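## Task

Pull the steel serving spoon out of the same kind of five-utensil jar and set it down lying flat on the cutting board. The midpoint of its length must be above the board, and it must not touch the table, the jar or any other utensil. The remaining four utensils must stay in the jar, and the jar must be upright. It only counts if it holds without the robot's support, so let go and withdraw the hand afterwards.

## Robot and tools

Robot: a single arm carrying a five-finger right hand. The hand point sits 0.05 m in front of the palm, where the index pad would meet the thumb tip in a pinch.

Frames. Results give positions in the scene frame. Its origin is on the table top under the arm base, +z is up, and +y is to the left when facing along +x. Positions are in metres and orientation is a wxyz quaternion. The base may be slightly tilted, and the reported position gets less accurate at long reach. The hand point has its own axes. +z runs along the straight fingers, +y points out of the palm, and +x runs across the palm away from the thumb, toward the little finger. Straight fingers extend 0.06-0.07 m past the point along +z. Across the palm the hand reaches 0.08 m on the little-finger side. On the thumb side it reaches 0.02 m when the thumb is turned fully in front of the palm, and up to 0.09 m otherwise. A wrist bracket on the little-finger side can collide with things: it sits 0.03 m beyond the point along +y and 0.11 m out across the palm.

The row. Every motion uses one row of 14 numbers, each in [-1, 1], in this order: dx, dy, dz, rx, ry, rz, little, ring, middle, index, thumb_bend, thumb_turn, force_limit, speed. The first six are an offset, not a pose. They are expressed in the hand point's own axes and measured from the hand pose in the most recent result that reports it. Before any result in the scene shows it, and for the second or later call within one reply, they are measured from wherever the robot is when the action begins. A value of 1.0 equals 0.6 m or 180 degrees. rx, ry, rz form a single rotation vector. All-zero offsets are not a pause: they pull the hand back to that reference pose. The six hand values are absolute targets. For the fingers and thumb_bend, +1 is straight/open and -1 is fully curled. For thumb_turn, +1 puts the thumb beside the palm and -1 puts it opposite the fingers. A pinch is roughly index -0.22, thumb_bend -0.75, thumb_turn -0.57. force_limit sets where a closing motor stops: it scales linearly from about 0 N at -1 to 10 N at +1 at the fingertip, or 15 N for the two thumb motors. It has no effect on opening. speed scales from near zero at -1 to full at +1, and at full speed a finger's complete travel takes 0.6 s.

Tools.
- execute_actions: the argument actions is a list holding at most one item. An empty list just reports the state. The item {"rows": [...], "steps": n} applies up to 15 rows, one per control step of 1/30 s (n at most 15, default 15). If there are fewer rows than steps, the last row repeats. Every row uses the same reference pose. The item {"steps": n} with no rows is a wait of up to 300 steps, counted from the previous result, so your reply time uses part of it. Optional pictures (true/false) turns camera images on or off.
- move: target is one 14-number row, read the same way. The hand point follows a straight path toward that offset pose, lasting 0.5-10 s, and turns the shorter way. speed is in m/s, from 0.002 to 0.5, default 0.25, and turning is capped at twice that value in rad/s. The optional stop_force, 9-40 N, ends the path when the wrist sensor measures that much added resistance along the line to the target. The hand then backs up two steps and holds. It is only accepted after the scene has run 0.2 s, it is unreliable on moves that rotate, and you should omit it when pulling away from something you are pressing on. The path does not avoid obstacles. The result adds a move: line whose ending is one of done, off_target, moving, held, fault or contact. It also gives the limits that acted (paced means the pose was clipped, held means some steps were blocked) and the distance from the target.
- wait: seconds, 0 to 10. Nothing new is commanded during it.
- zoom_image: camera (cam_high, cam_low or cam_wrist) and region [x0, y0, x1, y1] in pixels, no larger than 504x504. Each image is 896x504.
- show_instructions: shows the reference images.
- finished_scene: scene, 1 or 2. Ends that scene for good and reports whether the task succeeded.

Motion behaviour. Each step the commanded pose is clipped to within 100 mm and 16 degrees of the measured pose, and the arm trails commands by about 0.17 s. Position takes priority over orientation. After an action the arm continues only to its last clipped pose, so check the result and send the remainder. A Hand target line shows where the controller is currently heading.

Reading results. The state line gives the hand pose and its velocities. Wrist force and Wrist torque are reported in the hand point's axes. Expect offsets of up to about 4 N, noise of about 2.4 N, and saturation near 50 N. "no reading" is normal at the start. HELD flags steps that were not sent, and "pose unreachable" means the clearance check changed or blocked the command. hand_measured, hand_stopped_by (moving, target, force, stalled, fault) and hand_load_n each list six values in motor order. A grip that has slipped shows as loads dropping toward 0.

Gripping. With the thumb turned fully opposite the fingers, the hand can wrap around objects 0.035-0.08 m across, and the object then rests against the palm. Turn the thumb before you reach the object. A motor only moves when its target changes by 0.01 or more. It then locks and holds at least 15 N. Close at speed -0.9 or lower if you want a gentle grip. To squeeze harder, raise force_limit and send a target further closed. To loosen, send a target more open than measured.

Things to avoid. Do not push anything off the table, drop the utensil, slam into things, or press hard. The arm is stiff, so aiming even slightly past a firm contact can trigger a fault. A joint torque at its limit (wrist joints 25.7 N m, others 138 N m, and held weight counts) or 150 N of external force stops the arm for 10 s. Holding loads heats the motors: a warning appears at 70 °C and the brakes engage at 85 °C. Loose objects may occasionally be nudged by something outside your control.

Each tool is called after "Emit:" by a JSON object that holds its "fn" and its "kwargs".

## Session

Emit:
{"fn": "execute_actions", "kwargs": {"actions": []}}

Scene clock: 0.00 s of 5600.00 s.
end_effector_position=(+0.1854, -0.2678, +0.2385) hand_measured=(+1.000, +1.000, +1.000, +1.000, +1.000, +1.000) hand_load_n=(+0.0, +0.0, +0.0, +0.0, +0.0, +0.0) hand_stopped_by=(target, target, target, target, target, target) hand_force_limit=0.00 hand_speed=-0.80 end_effector_quat_wxyz=(-0.334, +0.001, +0.939, +0.077) end_effector_velocity=(-0.000, -0.000, +0.000) end_effector_angular_velocity=(-0.000, -0.000, -0.001)
Joint positions: [-1.218 -0.902  1.68   1.196  2.029 -2.692]
Joint velocities: [-0.001 -0.     0.    -0.     0.     0.   ]
Motor temperatures (°C, as the motors report them): [16 20 18 26 29 21]
Wrist force (N, on the end effector, along its own x y z axes, offset not removed): no reading
Wrist torque (N m, same axes, about the end effector's origin, offset not removed): no reading
Hand target: +0.185, -0.268, +0.239; -0.334, +0.001, +0.939, +0.077

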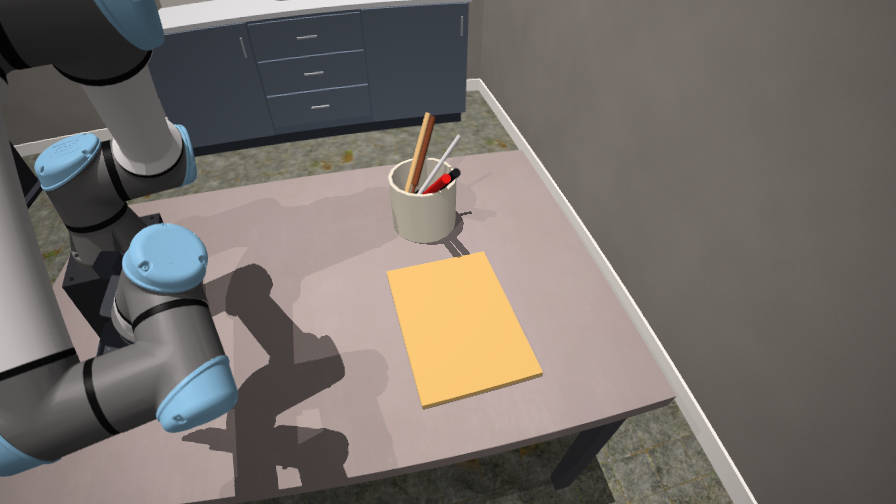

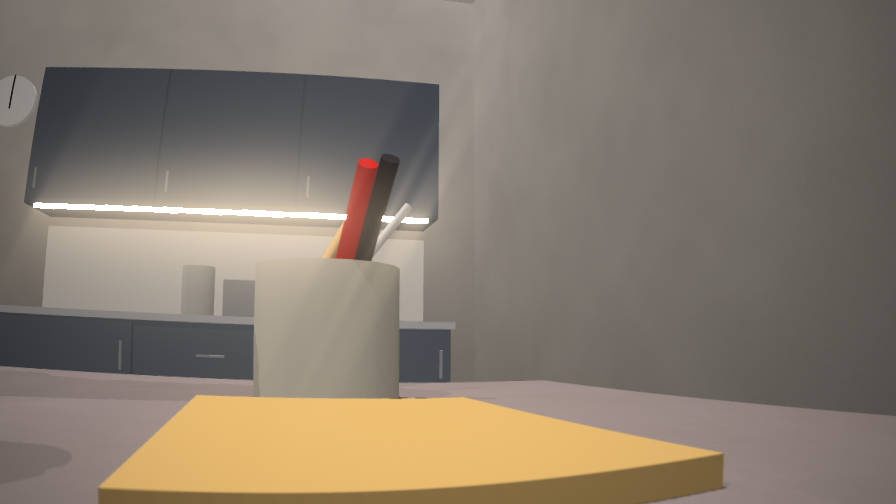

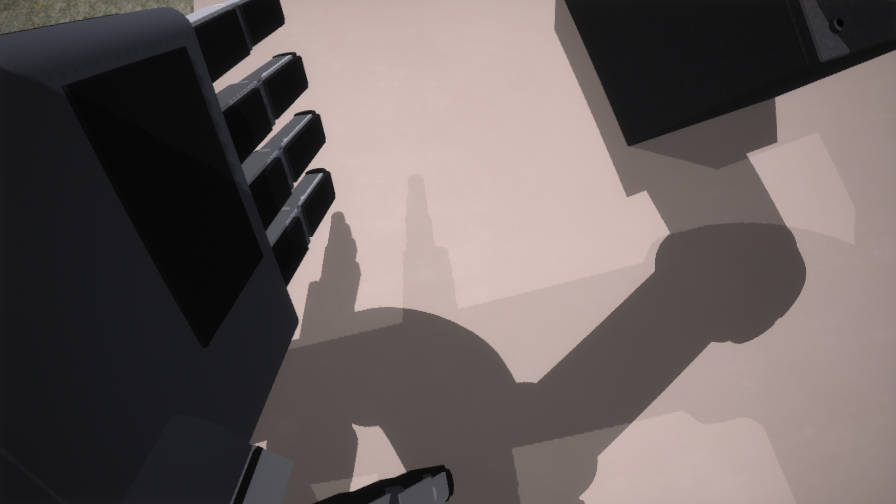

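Emit:
{"fn": "zoom_image", "kwargs": {"camera": "cam_high", "region": [360, 100, 510, 250]}}

Emit:
{"fn": "zoom_image", "kwargs": {"camera": "cam_low", "region": [240, 130, 440, 330]}}

Region (360, 100, 510, 250) of cam_high's 896x504 image, scaled by 3.360, with more detail than that image has.

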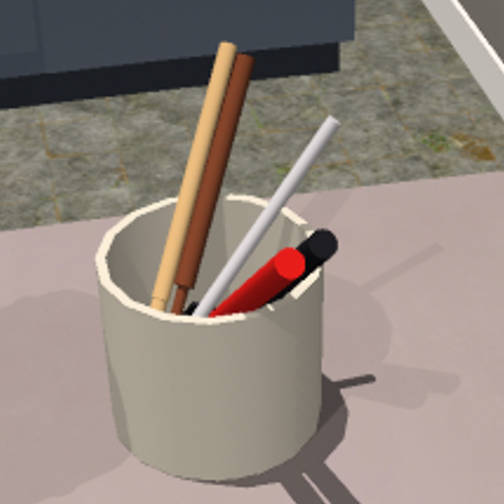

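Region (240, 130, 440, 330) of cam_low's 896x504 image, scaled by 2.520, with more detail than that image has.

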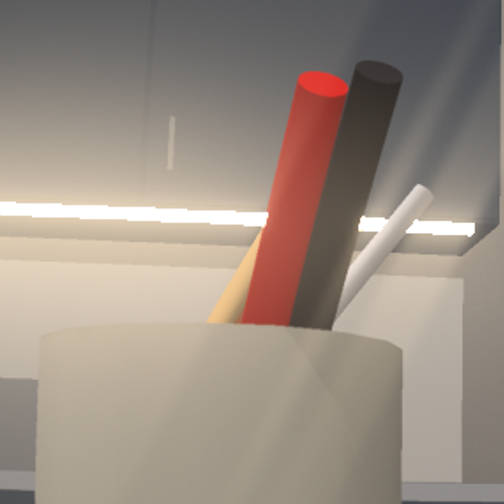

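Emit:
{"fn": "move", "kwargs": {"target": [-0.6797,0.8657,-0.6378,-0.5233,0.1671,0.5321,0.3,0.3,0.25,0.25,-0.74,-0.8,0.5,0.0], "speed": 0.4}}

Scene clock: 117.37 s of 5600.00 s.
end_effector_position=(+0.7702, +0.2094, +0.3512) hand_measured=(+0.300, +0.300, +0.250, +0.250, -0.740, -0.800) hand_load_n=(+0.0, +0.0, +0.0, +0.0, +0.0, +0.0) hand_stopped_by=(target, target, target, target, target, target) hand_force_limit=0.50 hand_speed=0.00 end_effector_quat_wxyz=(-0.362, +0.807, +0.221, +0.411) end_effector_velocity=(-0.000, -0.000, -0.000) end_effector_angular_velocity=(+0.002, -0.005, -0.009)
Joint positions: [-0.163 -0.955  1.12   0.482  0.563  1.374]
Joint velocities: [ 0.001 -0.009  0.016 -0.026  0.006  0.017]
Motor temperatures (°C, as the motors report them): [16 20 18 26 29 20]
Wrist force (N, on the end effector, along its own x y z axes, offset not removed): [-1.3 0.3 1.0]
Wrist torque (N m, same axes, about the end effector's origin, offset not removed): [-0.11 0.14 0.02]
Hand target: +0.770, +0.209, +0.351; -0.361, +0.807, +0.221, +0.411
Off the commanded pose: 0.001 m, 0 deg.
After step 90, 109.83 s passed at rest.
move: done; limits=paced

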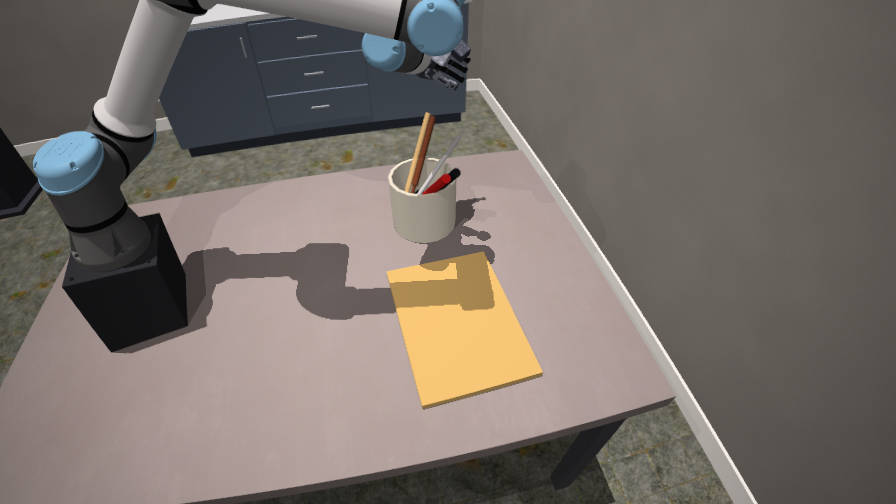

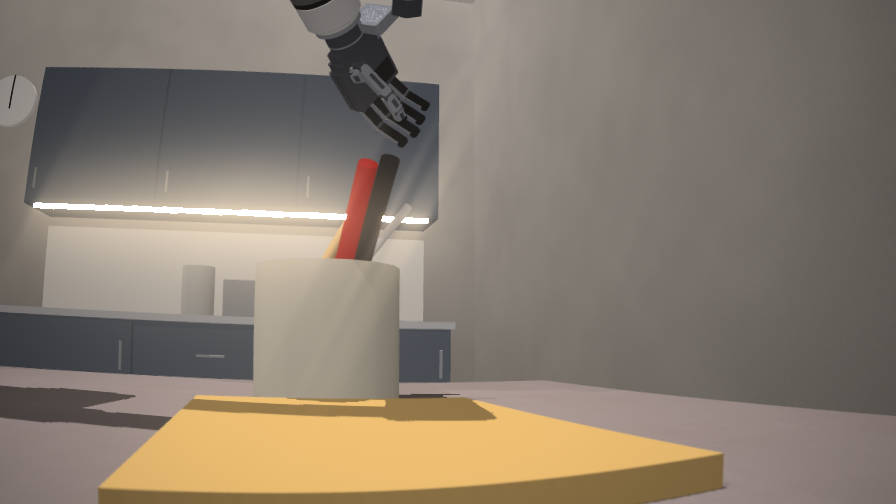

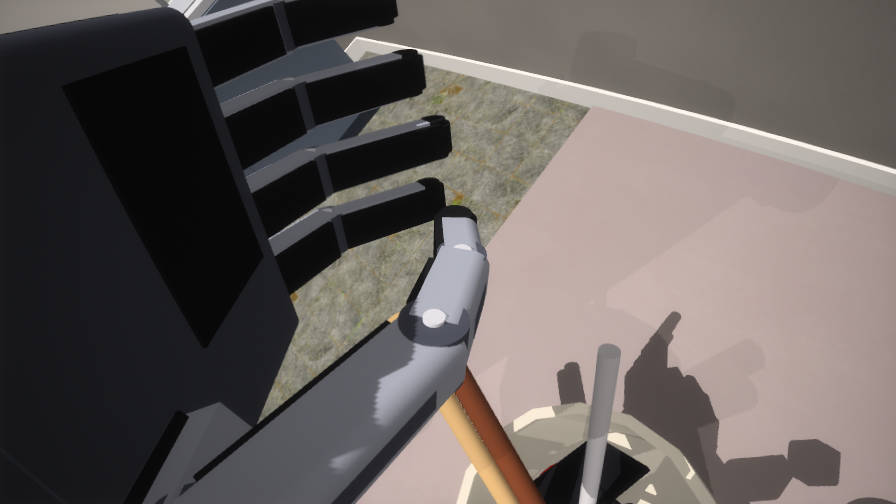

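Emit:
{"fn": "zoom_image", "kwargs": {"camera": "cam_wrist", "region": [430, 300, 730, 504]}}

Emit:
{"fn": "zoom_image", "kwargs": {"camera": "cam_low", "region": [280, 40, 500, 260]}}

Region (430, 300, 730, 504) of cam_wrist's 896x504 image, scaled by 1.680, with more detail than that image has; it fills the top 343 rows of this view, and the rest is white.

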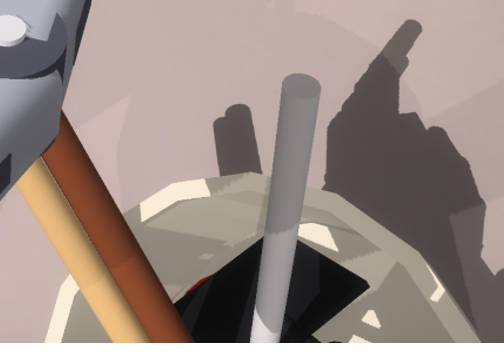

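Region (280, 40, 500, 260) of cam_low's 896x504 image, scaled by 2.291, with more detail than that image has.

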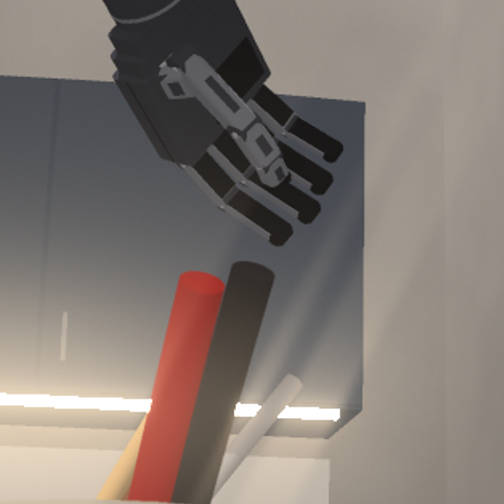

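Emit:
{"fn": "move", "kwargs": {"target": [-0.2217,0.0845,0.0245,0,-0.0286,-0.011,0.3,0.3,0.25,0.25,-0.74,-0.8,0.5,0.0], "speed": 0.17}}

Scene clock: 153.53 s of 5600.00 s.
end_effector_position=(+0.7358, +0.1803, +0.2156) hand_measured=(+0.300, +0.300, +0.250, +0.250, -0.740, -0.800) hand_load_n=(+0.0, +0.0, +0.0, +0.0, +0.0, +0.0) hand_stopped_by=(target, target, target, target, target, target) hand_force_limit=0.50 hand_speed=0.00 end_effector_quat_wxyz=(-0.344, +0.821, +0.251, +0.380) end_effector_velocity=(-0.000, +0.000, -0.002) end_effector_angular_velocity=(-0.001, +0.001, +0.002)
Joint positions: [-0.202 -0.841  1.289  0.401  0.562  1.154]
Joint velocities: [ 0.001  0.002  0.001  0.     0.    -0.003]
Motor temperatures (°C, as the motors report them): [16 20 18 26 29 21]
Wrist force (N, on the end effector, along its own x y z axes, offset not removed): [-2.2 0.8 0.5]
Wrist torque (N m, same axes, about the end effector's origin, offset not removed): [0.05 0.30 0.01]
Hand target: +0.736, +0.180, +0.215; -0.344, +0.821, +0.251, +0.380
Off the commanded pose: 0.000 m, 0 deg.
After step 90, 31.80 s passed at rest.
move: done

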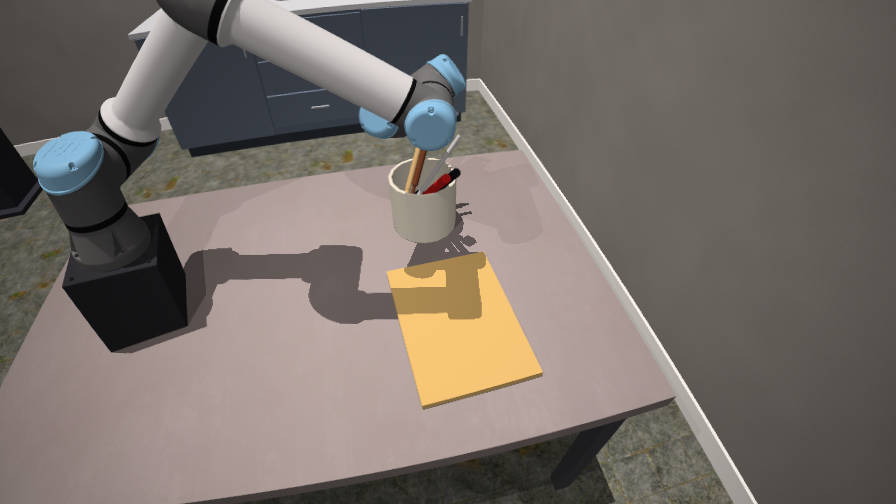

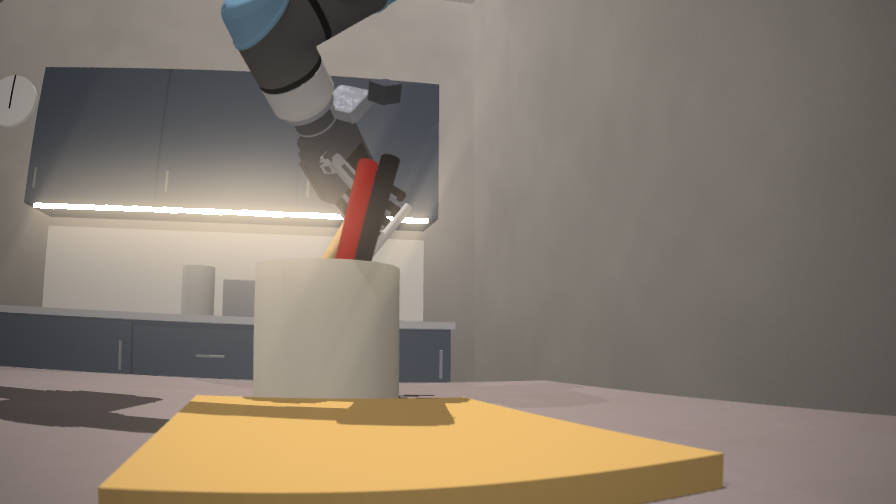

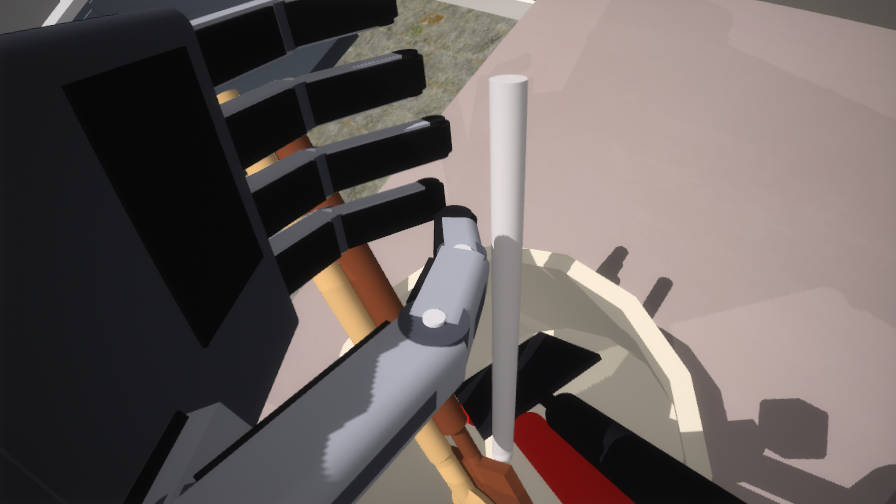

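Emit:
{"fn": "zoom_image", "kwargs": {"camera": "cam_wrist", "region": [400, 300, 640, 504]}}

Emit:
{"fn": "zoom_image", "kwargs": {"camera": "cam_wrist", "region": [380, 50, 600, 270]}}

Region (400, 300, 640, 504) of cam_wrist's 896x504 image, scaled by 2.100, with more detail than that image has; it fills the top 428 rows of this view, and the rest is white.

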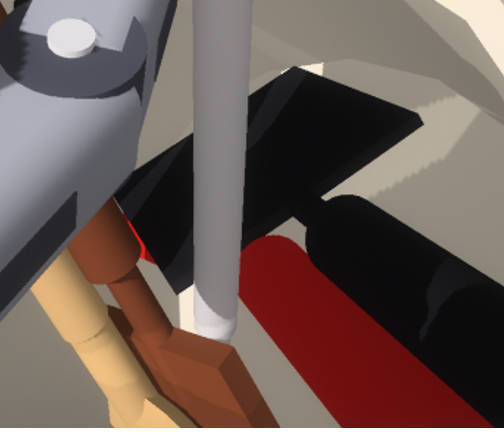

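Region (380, 50, 600, 270) of cam_wrist's 896x504 image, scaled by 2.291, with more detail than that image has.

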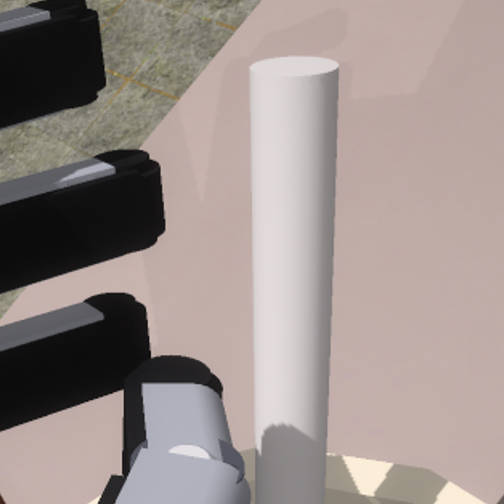

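Emit:
{"fn": "move", "kwargs": {"target": [-0.02,0.03,0.0067,0,0,0,0.3,0.3,0.2,0.2,-0.74,-0.8,0.5,-0.5], "speed": 0.05}}

Emit:
{"fn": "move", "kwargs": {"target": [0,0,0,0,0,0,0.3,0.3,-0.4,-0.4,-0.74,-0.8,0.6,-0.8], "speed": 0.05}}

Scene clock: 178.87 s of 5600.00 s.
end_effector_position=(+0.7427, +0.1702, +0.1975) hand_measured=(+0.300, +0.300, +0.200, +0.200, -0.740, -0.800) hand_load_n=(+0.0, +0.0, +0.0, +0.0, +0.0, +0.0) hand_stopped_by=(target, target, target, target, target, target) hand_force_limit=0.50 hand_speed=-0.50 end_effector_quat_wxyz=(-0.344, +0.821, +0.251, +0.380) end_effector_velocity=(+0.001, -0.001, -0.001) end_effector_angular_velocity=(+0.000, +0.000, +0.000)
Joint positions: [-0.215 -0.799  1.266  0.399  0.553  1.134]
Joint velocities: [-0.001  0.003 -0.003  0.002 -0.001 -0.002]
Motor temperatures (°C, as the motors report them): [16 20 18 26 29 21]
Wrist force (N, on the end effector, along its own x y z axes, offset not removed): [-1.2 0.9 0.8]
Wrist torque (N m, same axes, about the end effector's origin, offset not removed): [0.01 0.21 0.07]
Hand target: +0.743, +0.170, +0.197; -0.344, +0.821, +0.251, +0.380
Off the commanded pose: 0.000 m, 0 deg.
After step 90, 21.50 s passed at rest.
move: done

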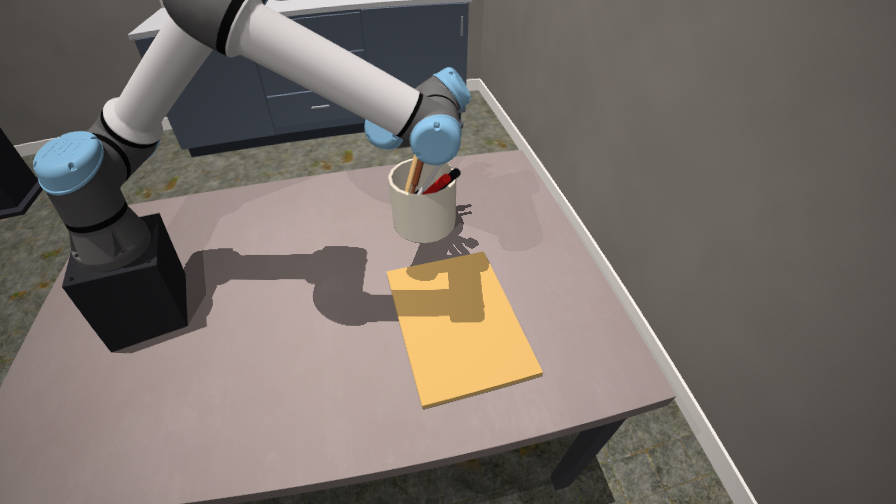

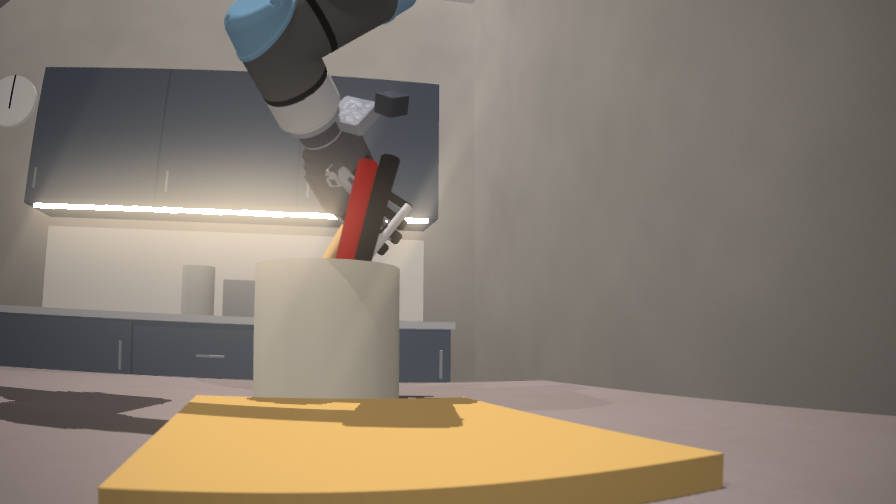

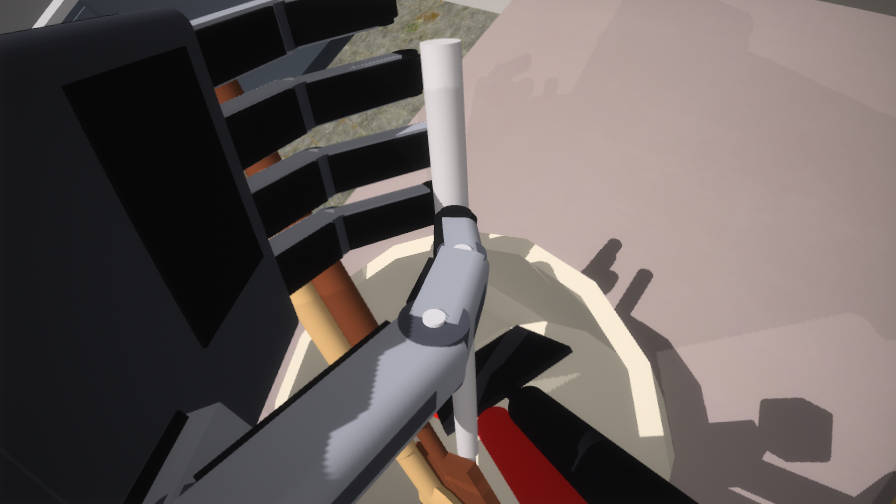

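Scene clock: 180.00 s of 5600.00 s.
end_effector_position=(+0.7428, +0.1701, +0.1976) hand_measured=(+0.300, +0.300, -0.084, -0.064, -0.738, -0.800) hand_load_n=(+0.0, +0.0, +8.5, +6.0, +4.5, +0.0) hand_stopped_by=(target, target, force, force, target, target) hand_force_limit=0.60 hand_speed=-0.80 end_effector_quat_wxyz=(-0.344, +0.821, +0.251, +0.381) end_effector_velocity=(+0.000, -0.000, +0.001) end_effector_angular_velocity=(-0.000, -0.002, +0.000)
Joint positions: [-0.216 -0.799  1.266  0.399  0.553  1.134]
Joint velocities: [-0.    -0.001  0.    -0.001 -0.    -0.   ]
Motor temperatures (°C, as the motors report them): [16 20 18 26 29 21]
Wrist force (N, on the end effector, along its own x y z axes, offset not removed): [-1.5 -1.8 1.6]
Wrist torque (N m, same axes, about the end effector's origin, offset not removed): [-0.44 0.19 0.01]
Hand target: +0.743, +0.170, +0.198; -0.344, +0.821, +0.251, +0.380
Off the commanded pose: 0.000 m, 0 deg.
move: done

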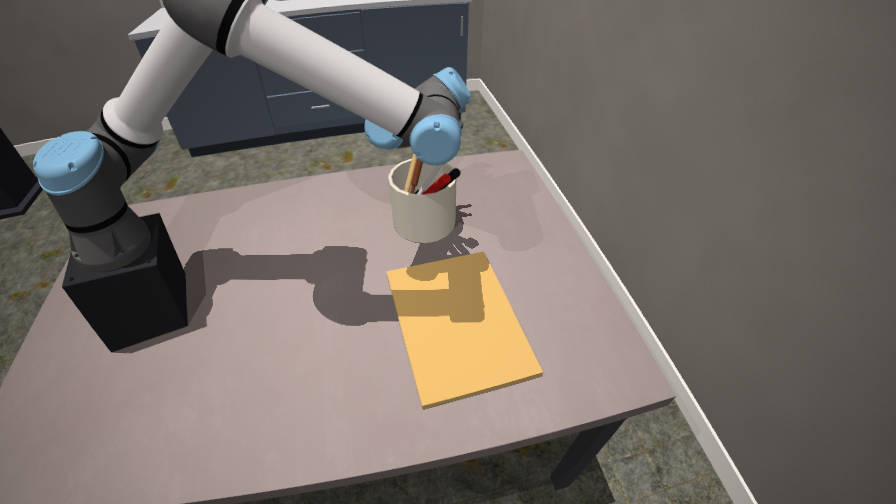

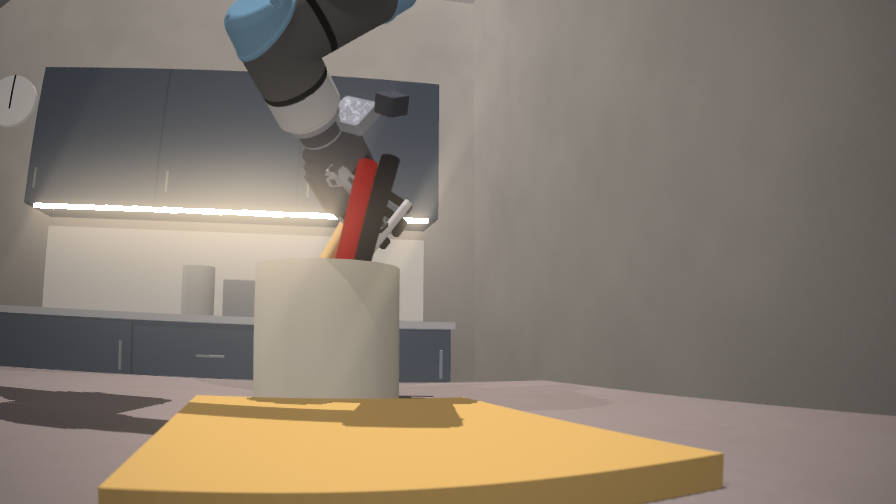

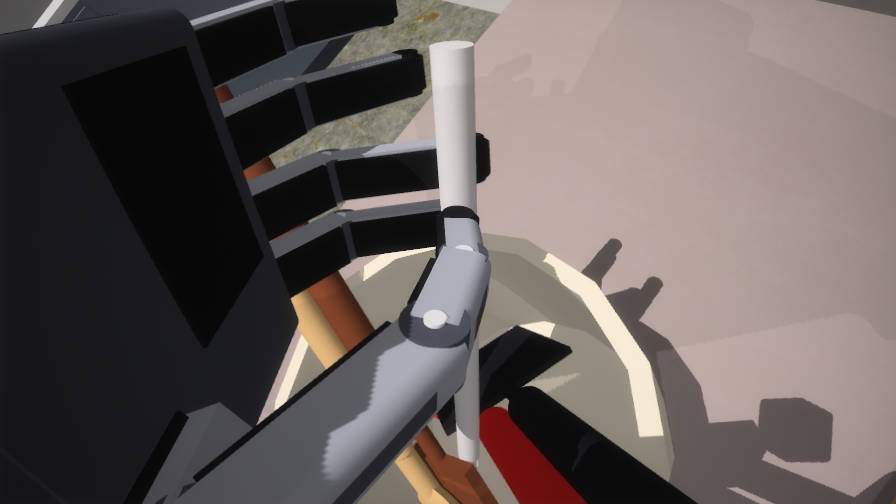

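Emit:
{"fn": "execute_actions", "kwargs": {"actions": []}}

Scene clock: 192.20 s of 5600.00 s.
end_effector_position=(+0.7427, +0.1702, +0.1975) hand_measured=(+0.300, +0.300, -0.084, -0.064, -0.738, -0.800) hand_load_n=(+0.0, +0.0, +8.5, +6.0, +4.5, +0.0) hand_stopped_by=(target, target, force, force, target, target) hand_force_limit=0.60 hand_speed=-0.80 end_effector_quat_wxyz=(-0.344, +0.821, +0.251, +0.380) end_effector_velocity=(+0.000, -0.000, +0.001) end_effector_angular_velocity=(-0.000, -0.002, +0.000)
Joint positions: [-0.215 -0.799  1.266  0.399  0.553  1.134]
Joint velocities: [-0.    -0.001 -0.    -0.001 -0.     0.   ]
Motor temperatures (°C, as the motors report them): [16 20 18 26 29 21]
Wrist force (N, on the end effector, along its own x y z axes, offset not removed): [-0.9 -0.6 1.4]
Wrist torque (N m, same axes, about the end effector's origin, offset not removed): [-0.27 0.29 -0.05]
Hand target: +0.743, +0.170, +0.198; -0.344, +0.821, +0.251, +0.380
Off the commanded pose: 0.000 m, 0 deg.
Steps of this call (steps 1 to 90: nothing new was sent; then 9.20 s passed at rest). Readings (end_effector_position | what the end effector reports):
1: (+0.7428, +0.1701, +0.1976) | hand_measured=(+0.300, +0.300, -0.084, -0.064, -0.738, -0.800) hand_load_n=(+0.0, +0.0, +8.5, +6.0, +4.5, +0.0) hand_stopped_by=(target, target, force, force, target, target) hand_force_limit=0.60 hand_speed=-0.80
2: (+0.7428, +0.1701, +0.1976) | hand_measured=(+0.300, +0.300, -0.084, -0.064, -0.738, -0.800) hand_load_n=(+0.0, +0.0, +8.5, +6.0, +4.5, +0.0) hand_stopped_by=(target, target, force, force, target, target) hand_force_limit=0.60 hand_speed=-0.80
4: (+0.7428, +0.1701, +0.1976) | hand_measured=(+0.300, +0.300, -0.084, -0.064, -0.738, -0.800) hand_load_n=(+0.0, +0.0, +8.5, +6.0, +4.5, +0.0) hand_stopped_by=(target, target, force, force, target, target) hand_force_limit=0.60 hand_speed=-0.80
8: (+0.7428, +0.1701, +0.1976) | hand_measured=(+0.300, +0.300, -0.084, -0.064, -0.738, -0.800) hand_load_n=(+0.0, +0.0, +8.5, +6.0, +4.5, +0.0) hand_stopped_by=(target, target, force, force, target, target) hand_force_limit=0.60 hand_speed=-0.80
90: the state above

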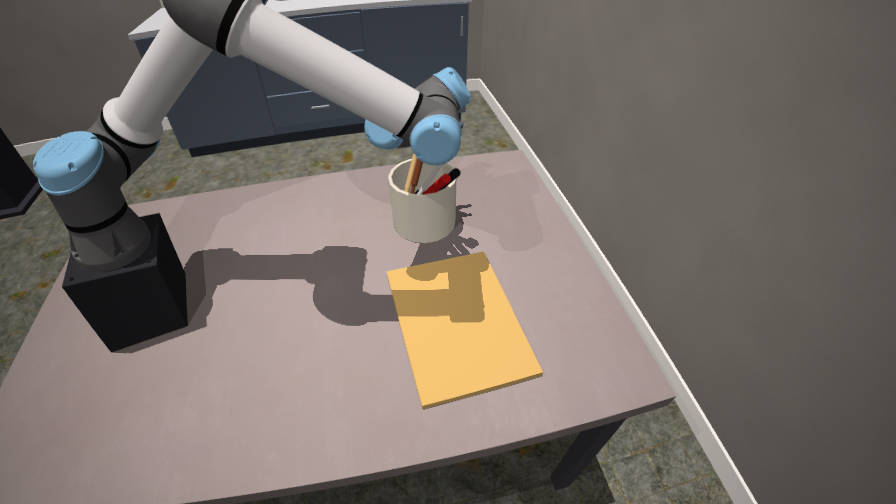

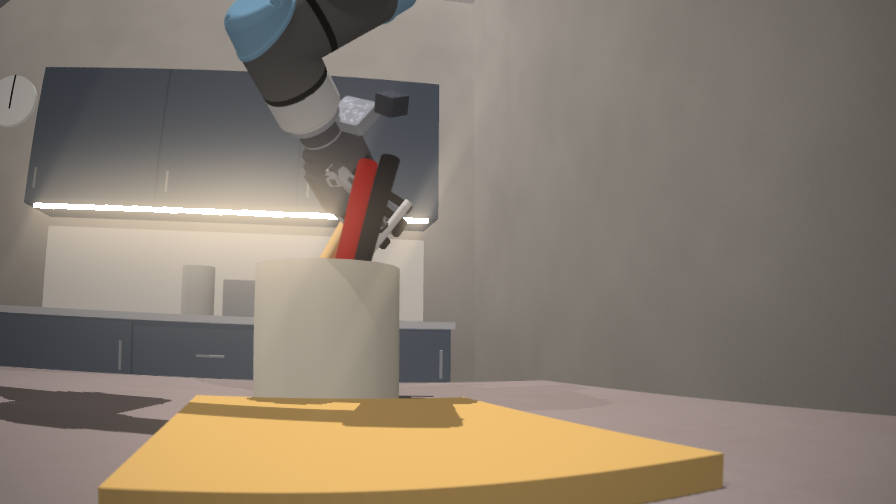

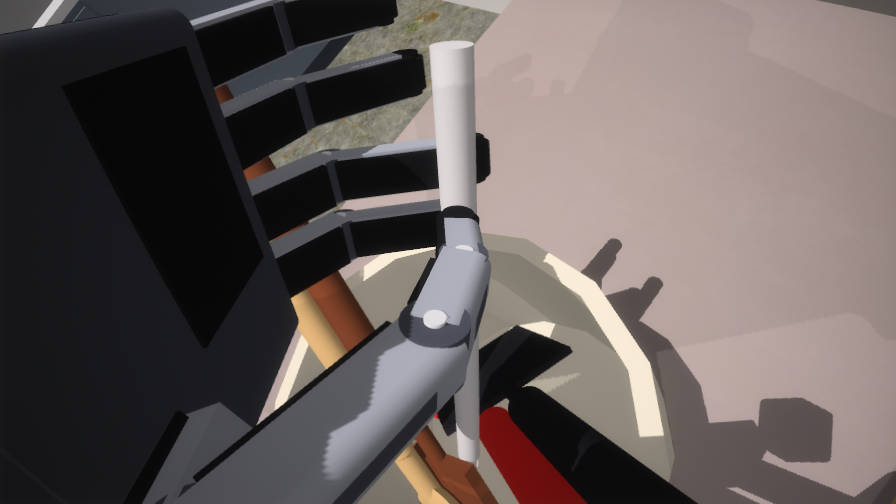

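Emit:
{"fn": "execute_actions", "kwargs": {"actions": [{"rows": [[0,0,0,0,0,0,0.3,0.3,-0.4,-0.42,-0.74,-0.8,0.85,-0.85]], "steps": 8}], "pictures": false}}

Emit:
{"fn": "move", "kwargs": {"target": [0.07,0,0,0,0,0,0.3,0.3,-0.4,-0.42,-0.74,-0.8,0.85,-0.85], "speed": 0.06}}

Scene clock: 199.87 s of 5600.00 s.
end_effector_position=(+0.7427, +0.1702, +0.1975) hand_measured=(+0.300, +0.300, -0.084, -0.074, -0.738, -0.800) hand_load_n=(+0.0, +0.0, +7.5, +11.0, +5.0, +0.0) hand_stopped_by=(target, target, force, force, target, target) hand_force_limit=0.85 hand_speed=-0.85 end_effector_quat_wxyz=(-0.344, +0.821, +0.251, +0.380) end_effector_velocity=(-0.000, -0.000, -0.001) end_effector_angular_velocity=(-0.000, +0.001, -0.000)
Joint positions: [-0.215 -0.799  1.266  0.399  0.553  1.134]
Joint velocities: [-0.     0.001  0.     0.001  0.    -0.001]
Motor temperatures (°C, as the motors report them): [16 20 18 26 29 21]
Wrist force (N, on the end effector, along its own x y z axes, offset not removed): [-2.0 -0.9 1.1]
Wrist torque (N m, same axes, about the end effector's origin, offset not removed): [-0.26 0.45 0.03]
Hand target: +0.743, +0.170, +0.198; -0.344, +0.821, +0.251, +0.380
Off the commanded pose: 0.000 m, 0 deg.
Steps of this call (steps 1 to 90: nothing new was sent; then 4.40 s passed at rest; steps 91 to 98: all 8 steps of this action). Readings (end_effector_position | what the end effector reports):
91: (+0.7427, +0.1702, +0.1975) | hand_measured=(+0.300, +0.300, -0.084, -0.064, -0.738, -0.800) hand_load_n=(+0.0, +0.0, +8.5, +6.0, +4.5, +0.0) hand_stopped_by=(target, target, force, moving, target, target) hand_force_limit=0.85 hand_speed=-0.85
92: (+0.7427, +0.1702, +0.1975) | hand_measured=(+0.300, +0.300, -0.084, -0.064, -0.738, -0.800) hand_load_n=(+0.0, +0.0, +8.5, +6.0, +4.5, +0.0) hand_stopped_by=(target, target, force, moving, target, target) hand_force_limit=0.85 hand_speed=-0.85
94: (+0.7427, +0.1702, +0.1975) | hand_measured=(+0.300, +0.300, -0.084, -0.070, -0.738, -0.800) hand_load_n=(+0.0, +0.0, +8.0, +9.0, +4.5, +0.0) hand_stopped_by=(target, target, force, moving, target, target) hand_force_limit=0.85 hand_speed=-0.85
98: the state above

Scene clock: 201.20 s of 5600.00 s.
end_effector_position=(+0.7672, +0.1765, +0.2309) hand_measured=(+0.300, +0.300, -0.084, -0.074, -0.738, -0.800) hand_load_n=(+0.0, +0.0, +7.5, +10.5, +5.5, +0.0) hand_stopped_by=(target, target, force, force, target, target) hand_force_limit=0.85 hand_speed=-0.85 end_effector_quat_wxyz=(-0.344, +0.821, +0.251, +0.381) end_effector_velocity=(+0.001, +0.000, +0.001) end_effector_angular_velocity=(+0.000, +0.002, +0.001)
Joint positions: [-0.2   -0.79   1.146  0.491  0.563  1.157]
Joint velocities: [ 0.001  0.003 -0.007  0.007  0.    -0.   ]
Motor temperatures (°C, as the motors report them): [16 20 18 26 29 21]
Wrist force (N, on the end effector, along its own x y z axes, offset not removed): [-4.1 -0.1 3.3]
Wrist torque (N m, same axes, about the end effector's origin, offset not removed): [-0.36 0.41 -0.18]
Hand target: +0.767, +0.176, +0.231; -0.344, +0.821, +0.251, +0.380
Off the commanded pose: 0.000 m, 0 deg.
move: done

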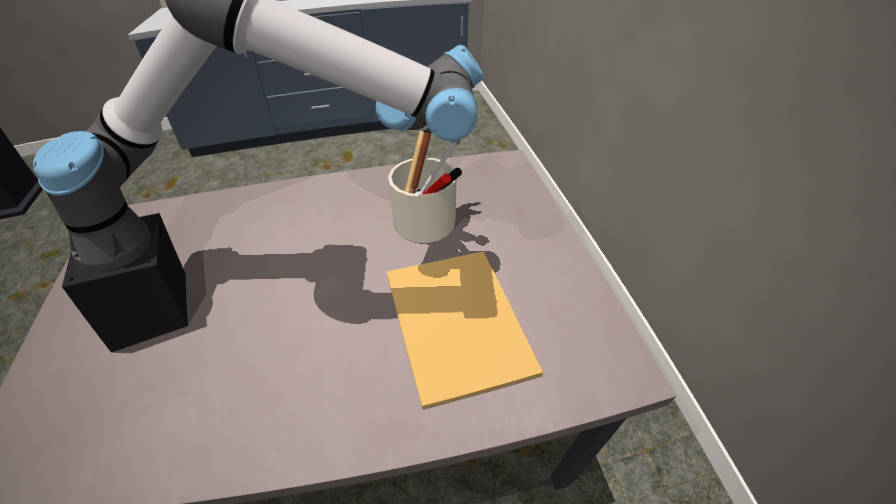

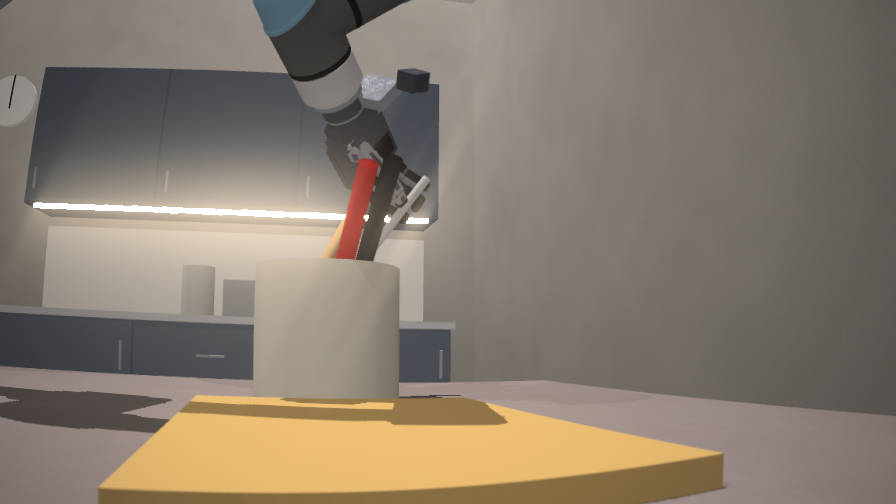

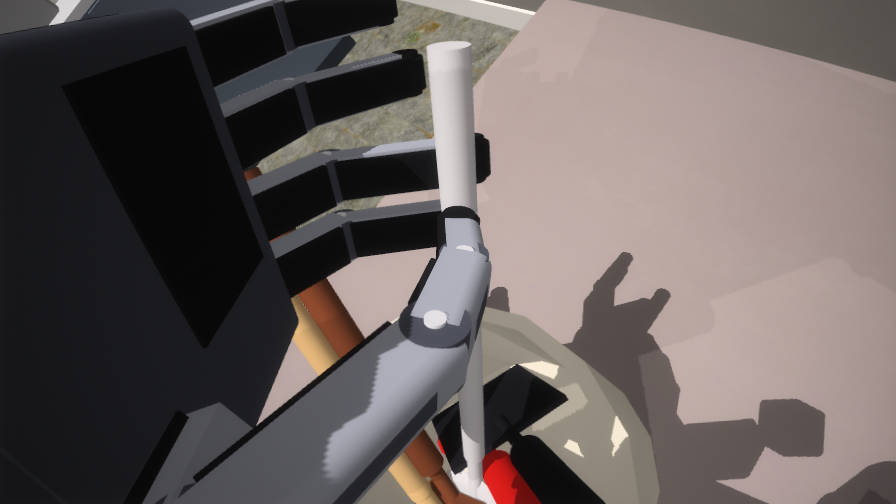

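Emit:
{"fn": "zoom_image", "kwargs": {"camera": "cam_wrist", "region": [360, 300, 680, 504]}}

Emit:
{"fn": "zoom_image", "kwargs": {"camera": "cam_high", "region": [370, 110, 490, 250]}}

Region (360, 300, 680, 504) of cam_wrist's 896x504 image, scaled by 1.575, with more detail than that image has; it fills the top 321 rows of this view, and the rest is white.

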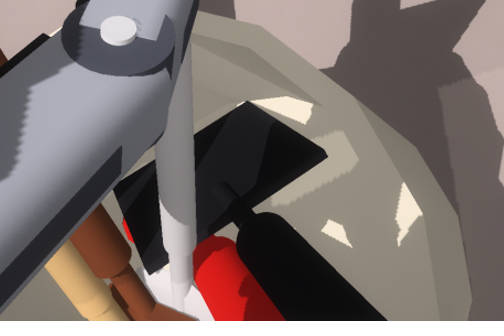

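Region (370, 110, 490, 250) of cam_high's 896x504 image, scaled by 3.600, with more detail than that image has; it fills the left 432 columns of this view, and the rest is white.

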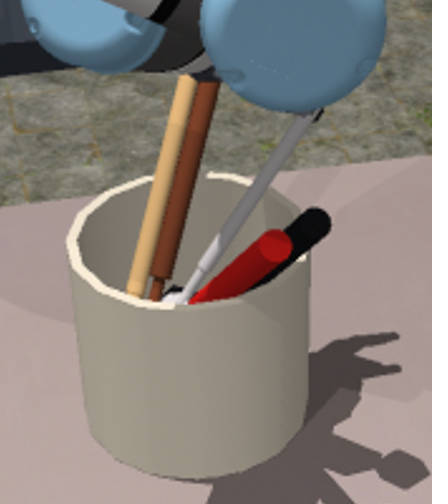

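Emit:
{"fn": "move", "kwargs": {"target": [0.058,-0.0083,-0.0105,0,0,0,0.3,0.3,-0.4,-0.42,-0.74,-0.8,0.85,-0.85], "speed": 0.05}}

Emit:
{"fn": "zoom_image", "kwargs": {"camera": "cam_high", "region": [370, 110, 490, 250]}}

Scene clock: 209.97 s of 5600.00 s.
end_effector_position=(+0.7812, +0.1801, +0.2634) hand_measured=(+0.300, +0.300, -0.084, -0.074, -0.738, -0.800) hand_load_n=(+0.0, +0.0, +8.0, +9.0, +5.5, +0.0) hand_stopped_by=(target, target, force, force, target, target) hand_force_limit=0.85 hand_speed=-0.85 end_effector_quat_wxyz=(-0.344, +0.821, +0.251, +0.381) end_effector_velocity=(+0.001, +0.001, +0.002) end_effector_angular_velocity=(+0.000, +0.001, +0.000)
Joint positions: [-0.192 -0.793  1.058  0.573  0.568  1.168]
Joint velocities: [ 0.001  0.    -0.007  0.008  0.     0.   ]
Motor temperatures (°C, as the motors report them): [16 20 18 26 29 21]
Wrist force (N, on the end effector, along its own x y z axes, offset not removed): [-2.9 1.3 0.3]
Wrist torque (N m, same axes, about the end effector's origin, offset not removed): [0.07 0.28 0.02]
Hand target: +0.781, +0.180, +0.264; -0.344, +0.821, +0.251, +0.381
Off the commanded pose: 0.000 m, 0 deg.
After step 90, 4.70 s passed at rest.
move: done

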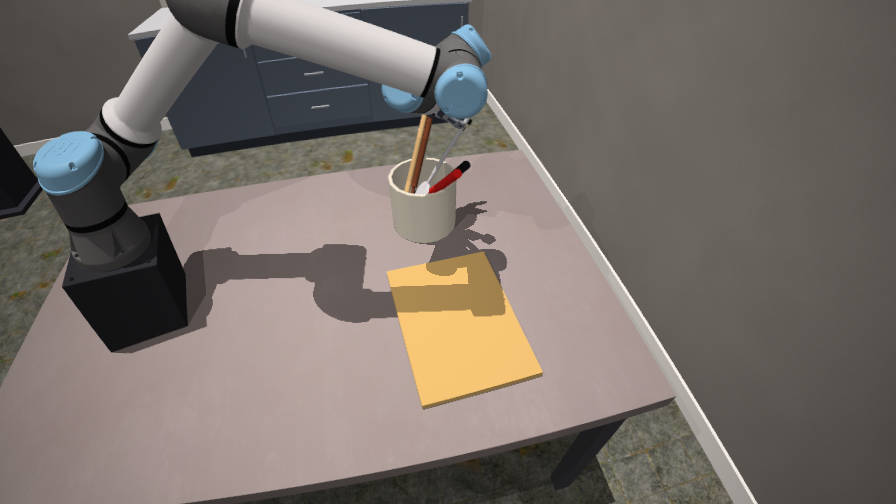

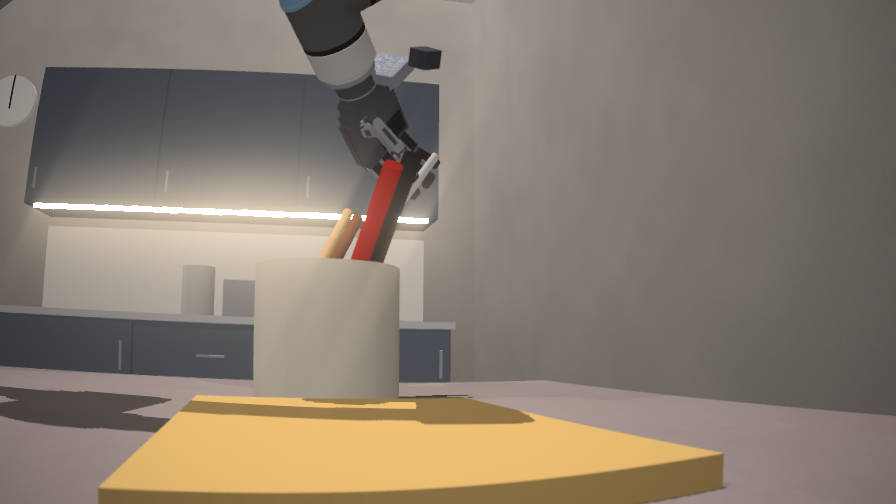

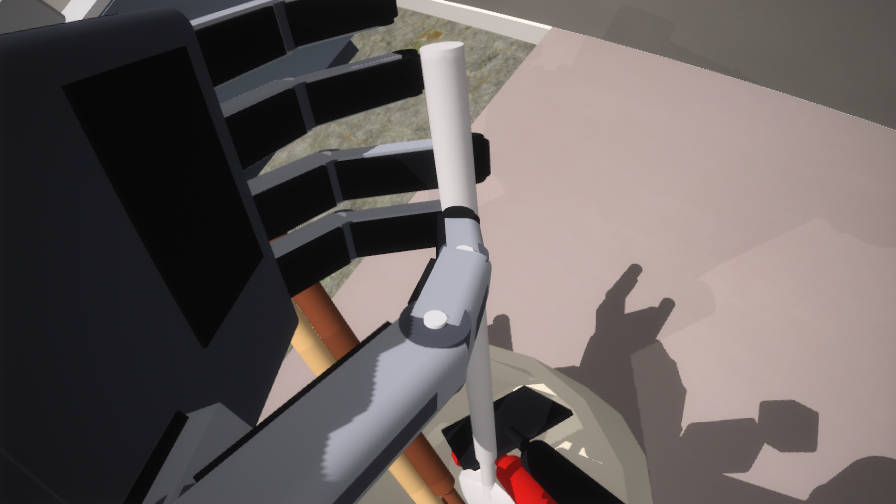

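Region (370, 110, 490, 250) of cam_high's 896x504 image, scaled by 3.600, with more detail than that image has; it fills the left 432 columns of this view, and the rest is white.

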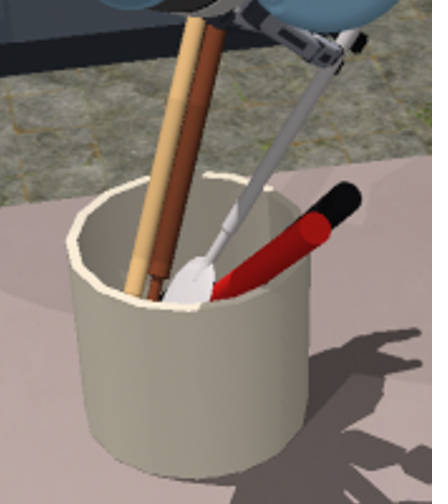

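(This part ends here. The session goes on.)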